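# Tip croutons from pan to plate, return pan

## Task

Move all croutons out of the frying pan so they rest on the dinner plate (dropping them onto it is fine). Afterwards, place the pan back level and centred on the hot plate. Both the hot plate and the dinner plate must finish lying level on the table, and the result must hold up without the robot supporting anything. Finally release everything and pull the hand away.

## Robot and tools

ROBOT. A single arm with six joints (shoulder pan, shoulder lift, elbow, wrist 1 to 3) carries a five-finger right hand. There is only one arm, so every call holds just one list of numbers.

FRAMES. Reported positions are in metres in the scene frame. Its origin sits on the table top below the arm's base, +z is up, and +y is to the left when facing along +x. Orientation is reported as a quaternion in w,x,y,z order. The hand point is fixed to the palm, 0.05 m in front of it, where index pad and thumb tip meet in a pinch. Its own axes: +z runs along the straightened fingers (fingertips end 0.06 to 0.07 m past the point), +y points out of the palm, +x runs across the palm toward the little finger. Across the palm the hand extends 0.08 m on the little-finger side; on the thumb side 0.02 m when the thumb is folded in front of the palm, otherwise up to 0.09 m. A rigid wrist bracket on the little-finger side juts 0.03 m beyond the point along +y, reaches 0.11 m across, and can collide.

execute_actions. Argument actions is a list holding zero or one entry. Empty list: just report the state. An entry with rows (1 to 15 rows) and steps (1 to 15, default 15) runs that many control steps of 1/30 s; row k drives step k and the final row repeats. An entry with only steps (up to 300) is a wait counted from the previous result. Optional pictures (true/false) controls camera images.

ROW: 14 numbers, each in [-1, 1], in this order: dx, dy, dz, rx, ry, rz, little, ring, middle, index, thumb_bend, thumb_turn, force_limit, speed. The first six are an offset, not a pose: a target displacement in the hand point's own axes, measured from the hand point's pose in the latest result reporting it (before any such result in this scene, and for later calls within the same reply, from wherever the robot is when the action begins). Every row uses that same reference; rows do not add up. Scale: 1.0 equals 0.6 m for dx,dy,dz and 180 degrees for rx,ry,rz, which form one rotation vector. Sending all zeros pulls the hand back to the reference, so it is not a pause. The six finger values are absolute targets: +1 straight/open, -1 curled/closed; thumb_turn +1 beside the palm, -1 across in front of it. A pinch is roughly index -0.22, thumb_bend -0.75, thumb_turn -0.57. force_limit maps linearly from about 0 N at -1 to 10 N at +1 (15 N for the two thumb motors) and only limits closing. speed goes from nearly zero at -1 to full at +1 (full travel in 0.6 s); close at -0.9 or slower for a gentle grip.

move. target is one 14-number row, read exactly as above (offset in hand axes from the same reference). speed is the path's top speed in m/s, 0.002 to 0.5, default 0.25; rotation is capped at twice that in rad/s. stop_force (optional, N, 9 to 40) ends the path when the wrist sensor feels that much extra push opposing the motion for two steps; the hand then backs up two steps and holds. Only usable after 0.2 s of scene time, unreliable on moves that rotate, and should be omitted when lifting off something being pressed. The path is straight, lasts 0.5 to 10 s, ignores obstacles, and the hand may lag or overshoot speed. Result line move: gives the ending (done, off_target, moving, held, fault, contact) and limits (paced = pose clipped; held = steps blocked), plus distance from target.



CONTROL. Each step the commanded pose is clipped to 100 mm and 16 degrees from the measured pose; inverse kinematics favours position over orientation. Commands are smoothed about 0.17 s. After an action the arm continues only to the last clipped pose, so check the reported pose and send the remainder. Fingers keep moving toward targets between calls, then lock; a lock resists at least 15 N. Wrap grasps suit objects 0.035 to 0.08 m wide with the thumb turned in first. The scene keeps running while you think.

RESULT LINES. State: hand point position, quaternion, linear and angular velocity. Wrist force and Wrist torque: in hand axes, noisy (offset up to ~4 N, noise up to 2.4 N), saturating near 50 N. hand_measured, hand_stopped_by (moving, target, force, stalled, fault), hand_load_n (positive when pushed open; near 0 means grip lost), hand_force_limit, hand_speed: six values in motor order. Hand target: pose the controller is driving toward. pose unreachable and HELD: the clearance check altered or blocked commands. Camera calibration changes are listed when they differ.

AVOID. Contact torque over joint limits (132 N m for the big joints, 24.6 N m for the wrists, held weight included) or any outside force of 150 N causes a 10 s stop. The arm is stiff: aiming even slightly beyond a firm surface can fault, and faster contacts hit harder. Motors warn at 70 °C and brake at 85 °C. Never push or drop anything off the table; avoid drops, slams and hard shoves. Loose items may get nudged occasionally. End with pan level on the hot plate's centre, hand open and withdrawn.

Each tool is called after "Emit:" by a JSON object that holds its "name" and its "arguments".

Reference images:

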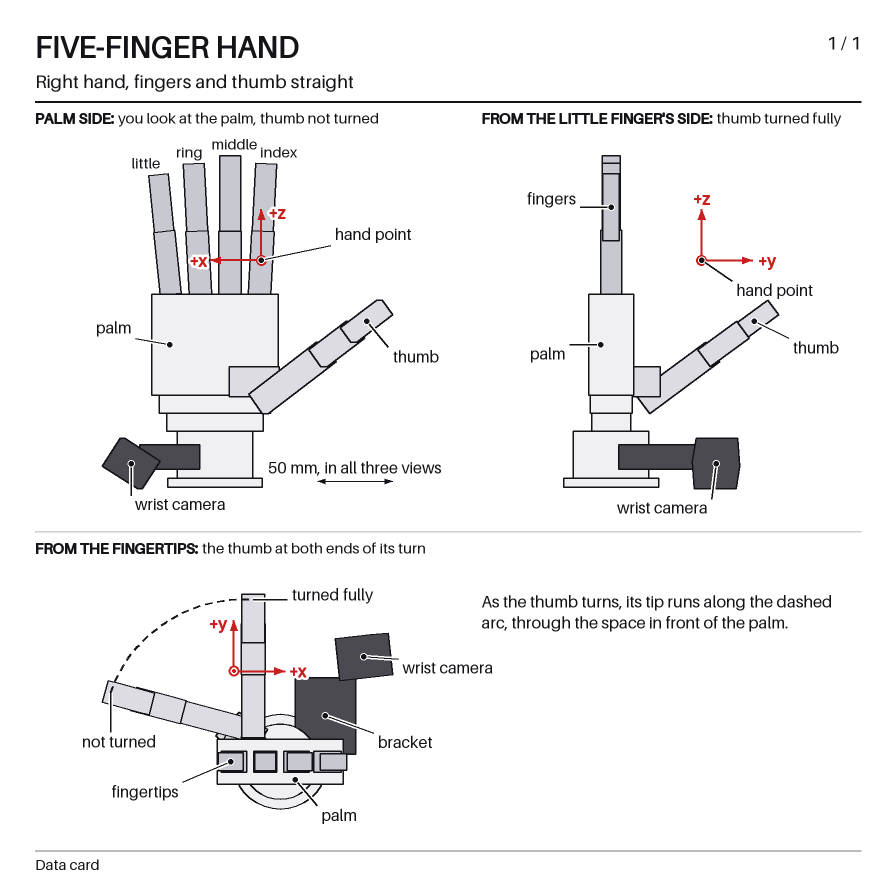

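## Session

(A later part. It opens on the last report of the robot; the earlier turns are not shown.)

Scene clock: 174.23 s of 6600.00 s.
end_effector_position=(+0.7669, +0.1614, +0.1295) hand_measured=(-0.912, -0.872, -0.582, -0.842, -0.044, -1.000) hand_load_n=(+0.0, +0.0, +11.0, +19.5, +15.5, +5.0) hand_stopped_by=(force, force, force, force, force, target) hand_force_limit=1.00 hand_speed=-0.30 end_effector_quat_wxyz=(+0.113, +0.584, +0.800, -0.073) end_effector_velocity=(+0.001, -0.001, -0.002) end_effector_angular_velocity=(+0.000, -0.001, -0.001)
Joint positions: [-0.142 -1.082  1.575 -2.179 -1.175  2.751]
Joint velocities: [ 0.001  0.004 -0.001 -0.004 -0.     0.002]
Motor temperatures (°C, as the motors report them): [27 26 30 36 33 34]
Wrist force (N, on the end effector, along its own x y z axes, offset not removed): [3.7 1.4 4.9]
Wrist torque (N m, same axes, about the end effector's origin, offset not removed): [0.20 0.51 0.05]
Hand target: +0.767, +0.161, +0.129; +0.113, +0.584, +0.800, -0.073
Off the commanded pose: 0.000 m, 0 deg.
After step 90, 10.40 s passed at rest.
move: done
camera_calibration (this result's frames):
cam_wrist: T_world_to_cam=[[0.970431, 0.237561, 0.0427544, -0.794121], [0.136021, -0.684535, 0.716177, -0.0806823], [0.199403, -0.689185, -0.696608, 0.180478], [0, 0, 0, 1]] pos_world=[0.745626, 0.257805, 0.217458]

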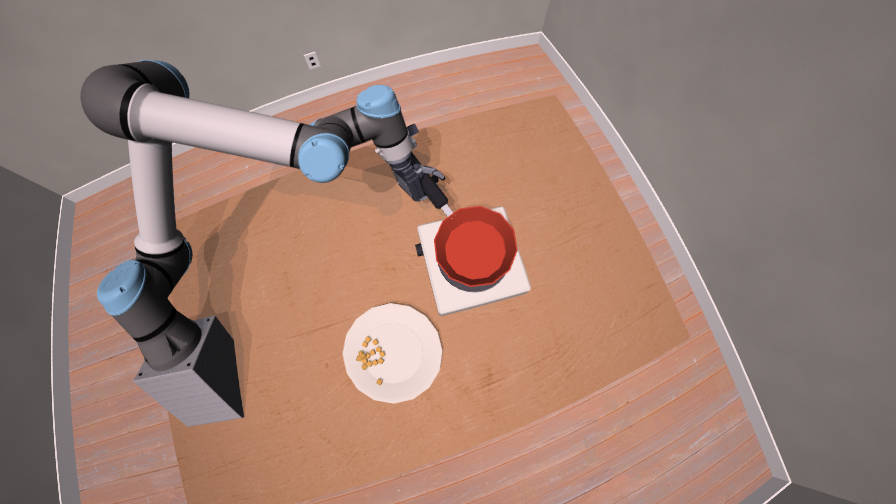

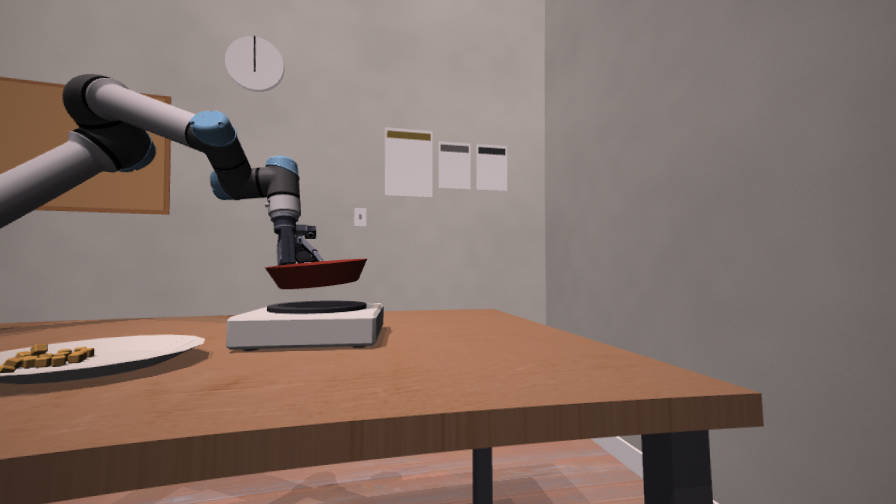

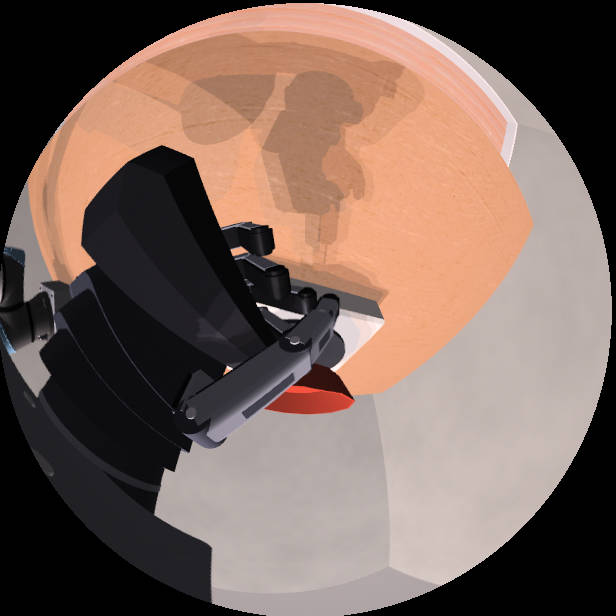

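Down 4 cm, re-level.

Emit:
{"name": "move", "arguments": {"target": [0.018,0,0.064,0.02,0,0,-1,-1,-1,-1,-1,-1,1,-0.3], "speed": 0.03}}

Emit:
{"name": "move", "arguments": {"target": [0,0,0,0,0,0,0.6,0.6,0.6,0.6,1,-1,1,-0.3]}}

Emit:
{"name": "move", "arguments": {"target": [0,-0.05,-0.02,0,0,0,0.6,0.6,0.6,0.6,1,-1,1,-0.3], "speed": 0.05}}

Emit:
{"name": "move", "arguments": {"target": [0,-0.03,-0.2,0,0,0,1,1,1,1,1,-1,1,-0.3], "speed": 0.1}}

Scene clock: 181.17 s of 6600.00 s.
end_effector_position=(+0.7674, +0.1617, +0.0898) hand_measured=(-0.912, -0.872, -0.582, -0.842, -0.044, -1.000) hand_load_n=(+0.0, +0.0, +11.0, +19.0, +16.0, +4.5) hand_stopped_by=(force, force, force, force, force, target) hand_force_limit=1.00 hand_speed=-0.30 end_effector_quat_wxyz=(+0.095, +0.588, +0.798, -0.098) end_effector_velocity=(+0.000, +0.002, -0.002) end_effector_angular_velocity=(+0.002, +0.003, +0.000)
Joint positions: [-0.1   -1.019  1.533 -2.154 -1.202  2.773]
Joint velocities: [ 0.003  0.003 -0.003  0.002  0.002  0.001]
Motor temperatures (°C, as the motors report them): [27 26 30 36 33 34]
Wrist force (N, on the end effector, along its own x y z axes, offset not removed): [1.9 0.3 2.6]
Wrist torque (N m, same axes, about the end effector's origin, offset not removed): [0.14 0.70 -0.15]
Hand target: +0.767, +0.162, +0.090; +0.095, +0.588, +0.798, -0.098
Off the commanded pose: 0.000 m, 0 deg.
After step 90, 2.27 s passed at rest.
move: done
camera_calibration (this result's frames):
cam_wrist: T_world_to_cam=[[0.974984, 0.221595, -0.0173522, -0.788538], [0.165984, -0.673932, 0.719906, -0.0771288], [0.147833, -0.704778, -0.693854, 0.194829], [0, 0, 0, 1]] pos_world=[0.752813, 0.260068, 0.177026]

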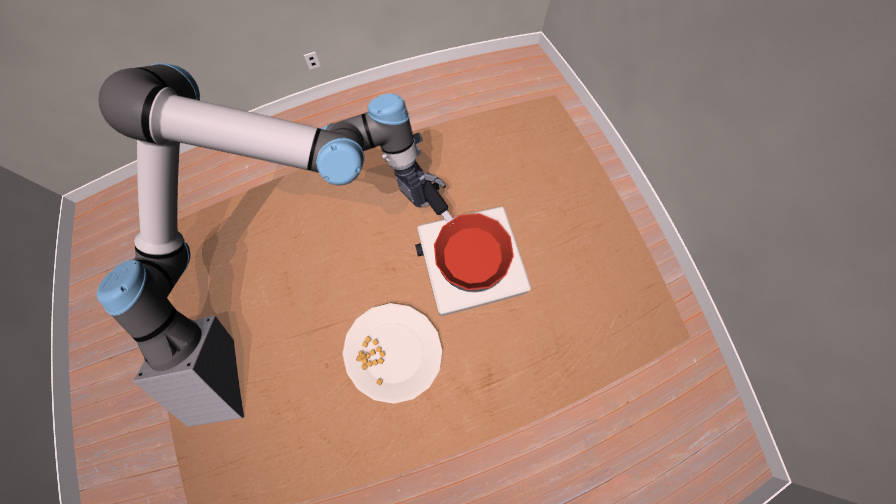

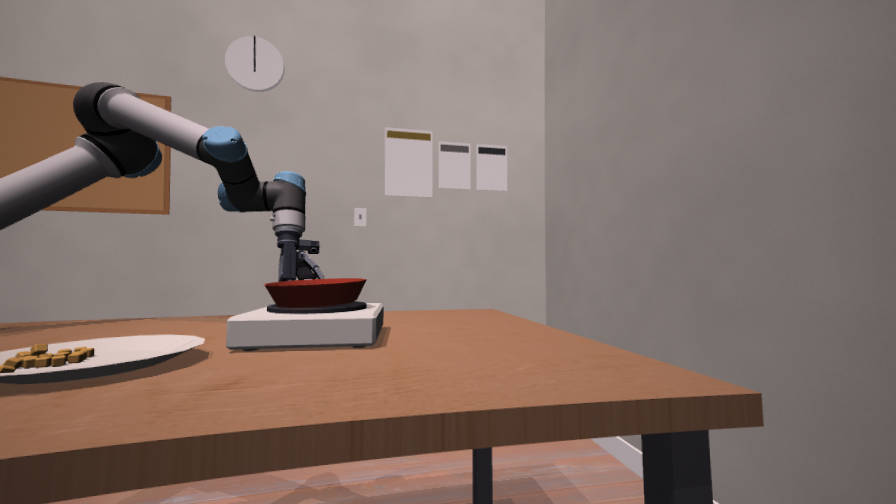

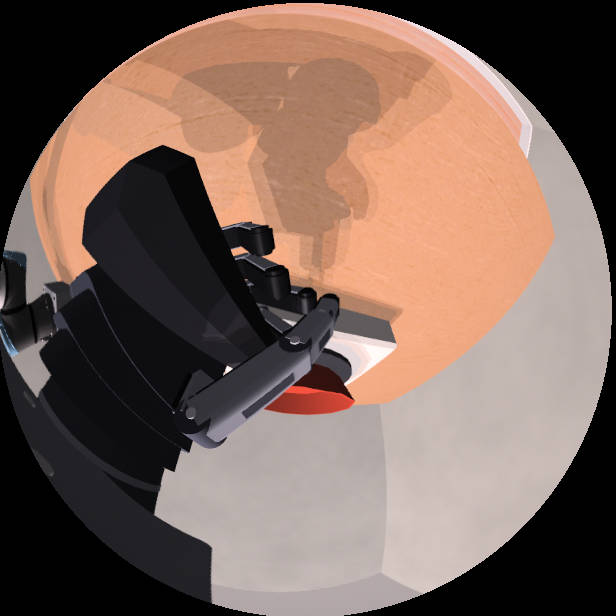

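Scene clock: 182.87 s of 6600.00 s.
end_effector_position=(+0.7674, +0.1617, +0.0898) hand_measured=(+0.600, +0.600, +0.600, +0.600, +1.000, -1.000) hand_load_n=(+0.0, +0.0, +0.0, +0.0, +0.0, +0.0) hand_stopped_by=(target, target, target, target, target, target) hand_force_limit=1.00 hand_speed=-0.30 end_effector_quat_wxyz=(+0.095, +0.588, +0.798, -0.098) end_effector_velocity=(+0.000, +0.000, +0.000) end_effector_angular_velocity=(-0.000, -0.000, +0.001)
Joint positions: [-0.1   -1.019  1.533 -2.154 -1.202  2.773]
Joint velocities: [ 0. -0. -0.  0. -0. -0.]
Motor temperatures (°C, as the motors report them): [27 26 30 36 33 34]
Wrist force (N, on the end effector, along its own x y z axes, offset not removed): [0.3 0.4 -0.3]
Wrist torque (N m, same axes, about the end effector's origin, offset not removed): [0.24 -0.02 -0.19]
Hand target: +0.767, +0.162, +0.090; +0.095, +0.588, +0.798, -0.098
Off the commanded pose: 0.000 m, 0 deg.
move: done
camera_calibration (this result's frames):
cam_wrist: T_world_to_cam=[[0.974984, 0.221595, -0.0173515, -0.788539], [0.165984, -0.673932, 0.719907, -0.0771288], [0.147834, -0.704778, -0.693854, 0.194828], [0, 0, 0, 1]] pos_world=[0.752813, 0.260067, 0.177026]

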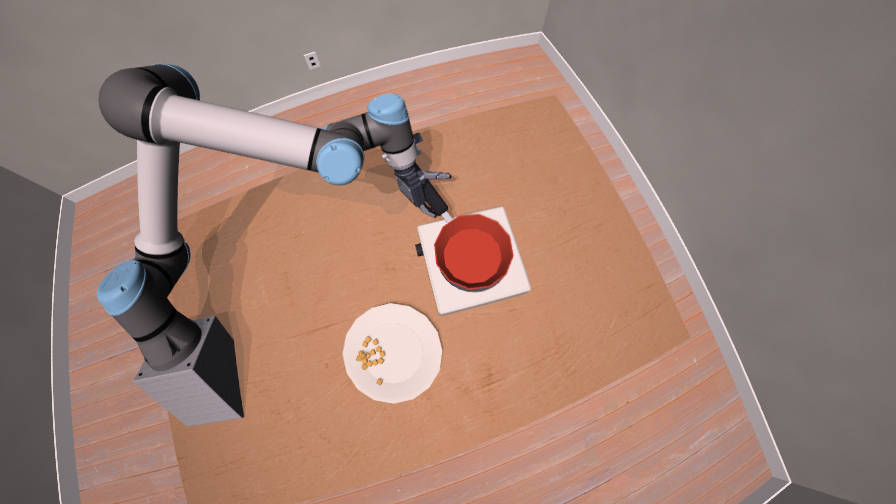

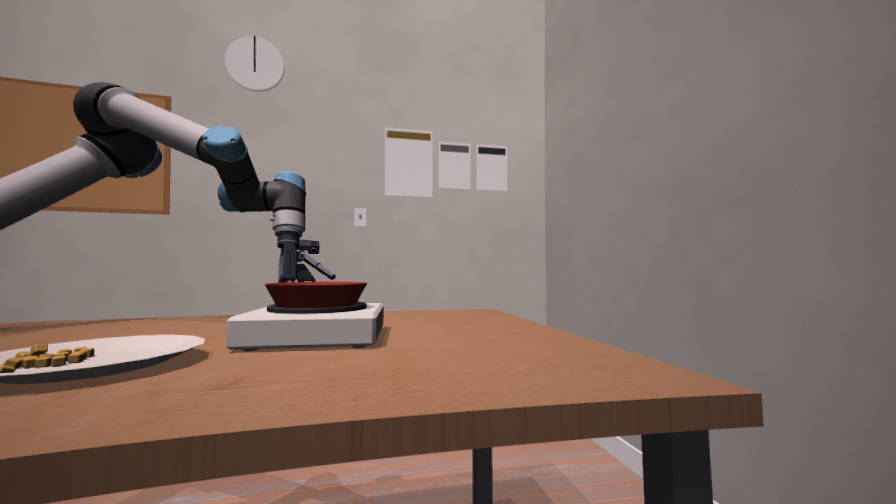

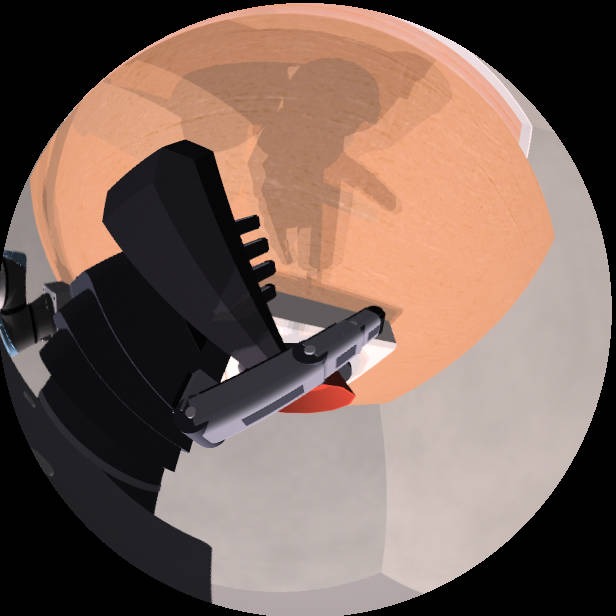

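Scene clock: 183.90 s of 6600.00 s.
end_effector_position=(+0.7384, +0.1562, +0.1027) hand_measured=(+0.600, +0.600, +0.600, +0.600, +1.000, -1.000) hand_load_n=(+0.0, +0.0, +0.0, +0.0, +0.0, +0.0) hand_stopped_by=(target, target, target, target, target, target) hand_force_limit=1.00 hand_speed=-0.30 end_effector_quat_wxyz=(+0.095, +0.588, +0.798, -0.098) end_effector_velocity=(-0.001, +0.000, +0.001) end_effector_angular_velocity=(+0.000, -0.000, +0.001)
Joint positions: [-0.122 -1.09   1.629 -2.171 -1.201  2.749]
Joint velocities: [-0.001 -0.004  0.004 -0.001  0.    -0.001]
Motor temperatures (°C, as the motors report them): [27 26 30 36 33 34]
Wrist force (N, on the end effector, along its own x y z axes, offset not removed): [0.4 -0.2 -0.4]
Wrist torque (N m, same axes, about the end effector's origin, offset not removed): [0.13 -0.07 -0.25]
Hand target: +0.738, +0.156, +0.103; +0.095, +0.588, +0.798, -0.098
Off the commanded pose: 0.000 m, 0 deg.
move: done
camera_calibration (this result's frames):
cam_wrist: T_world_to_cam=[[0.974987, 0.221581, -0.0173841, -0.758817], [0.165995, -0.673923, 0.719912, -0.0852561], [0.147803, -0.704791, -0.693847, 0.204159], [0, 0, 0, 1]] pos_world=[0.723814, 0.254572, 0.189841]

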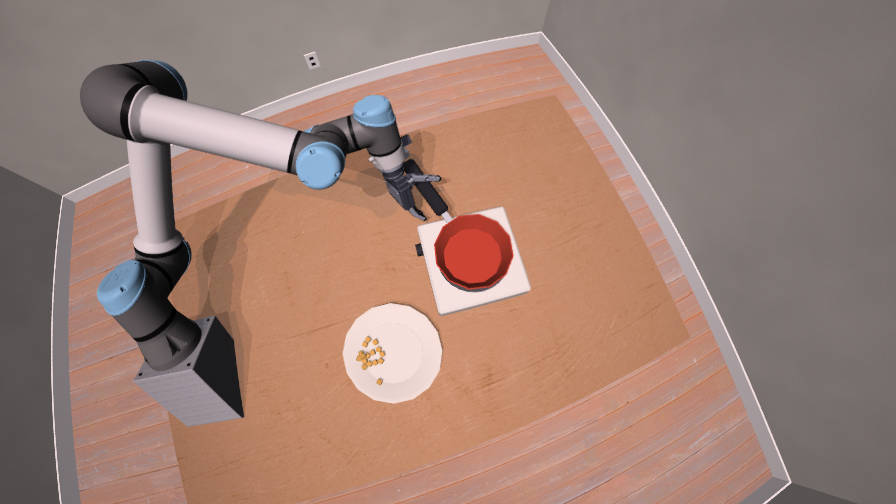

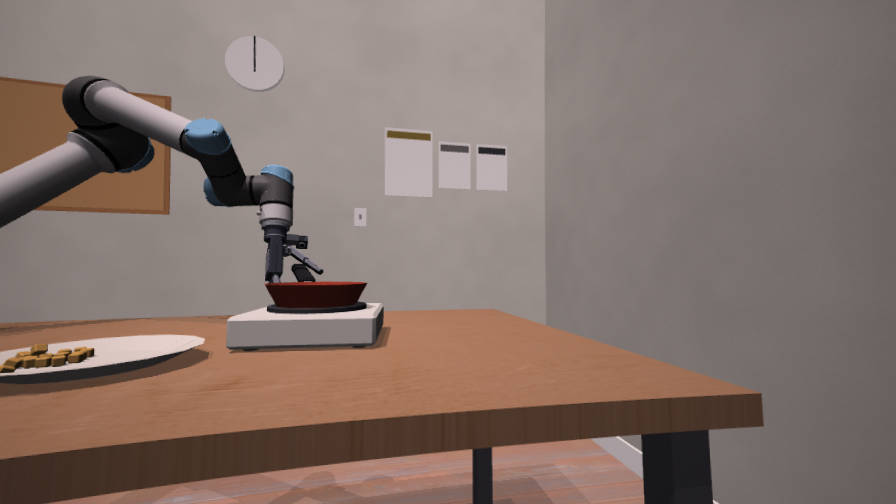

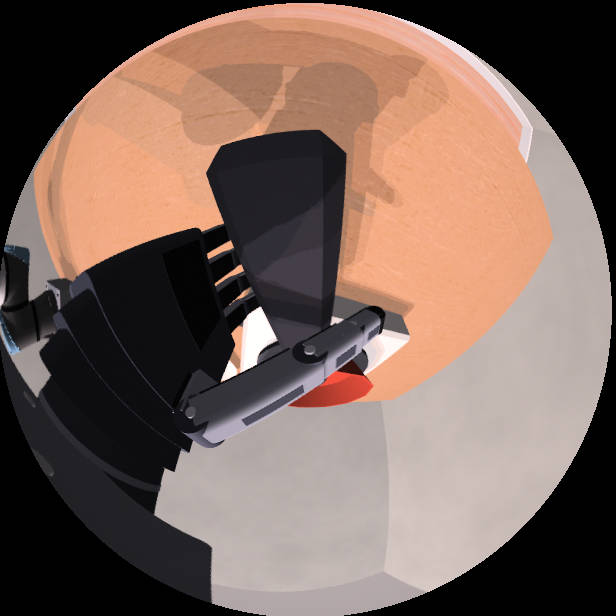

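Scene clock: 185.57 s of 6600.00 s.
end_effector_position=(+0.7169, +0.1831, +0.2188) hand_measured=(+1.000, +1.000, +1.000, +1.000, +1.000, -1.000) hand_load_n=(+0.0, +0.0, +0.0, +0.0, +0.0, +0.0) hand_stopped_by=(target, target, target, target, target, target) hand_force_limit=1.00 hand_speed=-0.30 end_effector_quat_wxyz=(+0.095, +0.588, +0.798, -0.098) end_effector_velocity=(-0.000, +0.001, +0.001) end_effector_angular_velocity=(-0.000, +0.001, +0.000)
Joint positions: [-0.204 -1.267  1.576 -1.908 -1.197  2.661]
Joint velocities: [-0.001 -0.001 -0.003  0.005 -0.    -0.001]
Motor temperatures (°C, as the motors report them): [27 26 30 36 33 34]
Wrist force (N, on the end effector, along its own x y z axes, offset not removed): [-0.3 2.2 -2.2]
Wrist torque (N m, same axes, about the end effector's origin, offset not removed): [0.52 0.18 -0.13]
Hand target: +0.717, +0.183, +0.219; +0.095, +0.588, +0.798, -0.098
Off the commanded pose: 0.000 m, 0 deg.
move: done
camera_calibration (this result's frames):
cam_wrist: T_world_to_cam=[[0.97499, 0.221566, -0.0173906, -0.741753], [0.165983, -0.673894, 0.719941, -0.147181], [0.147795, -0.704823, -0.693817, 0.306819], [0, 0, 0, 1]] pos_world=[0.702285, 0.281416, 0.305938]

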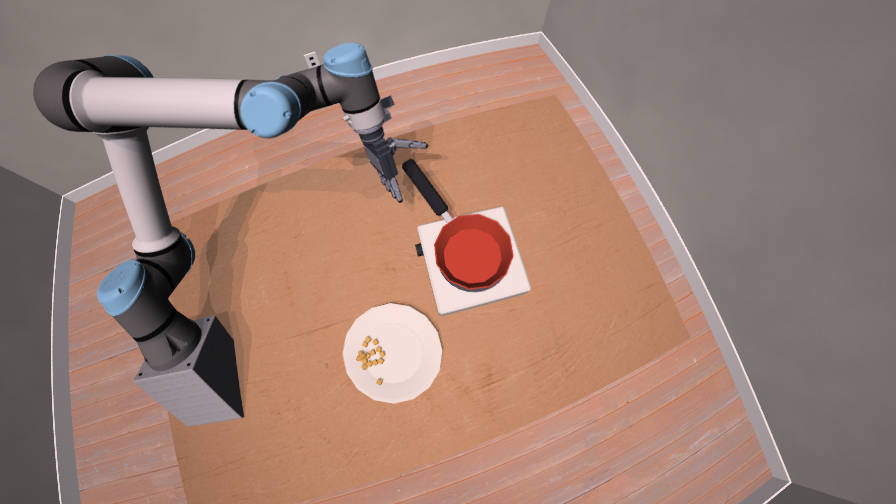

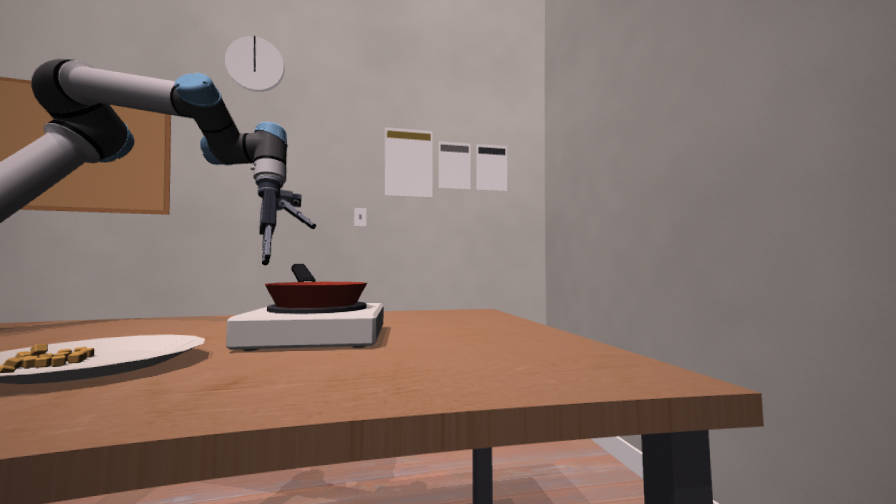

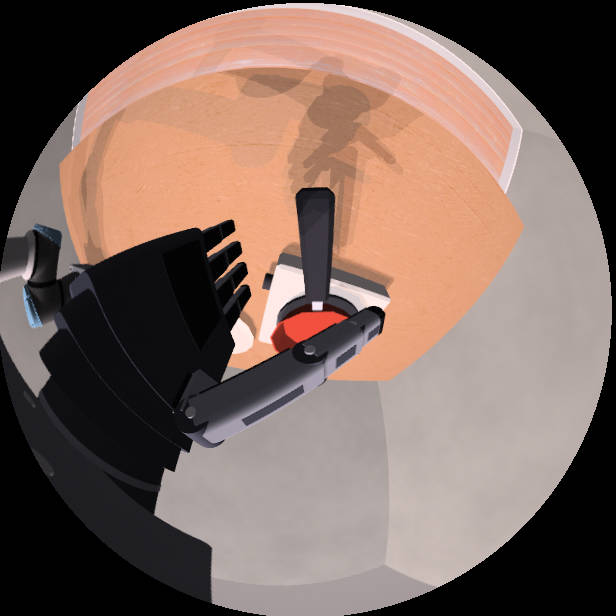

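Emit:
{"name": "finished_scene", "arguments": {"scene": 1}}

The scene is finished: the task was done.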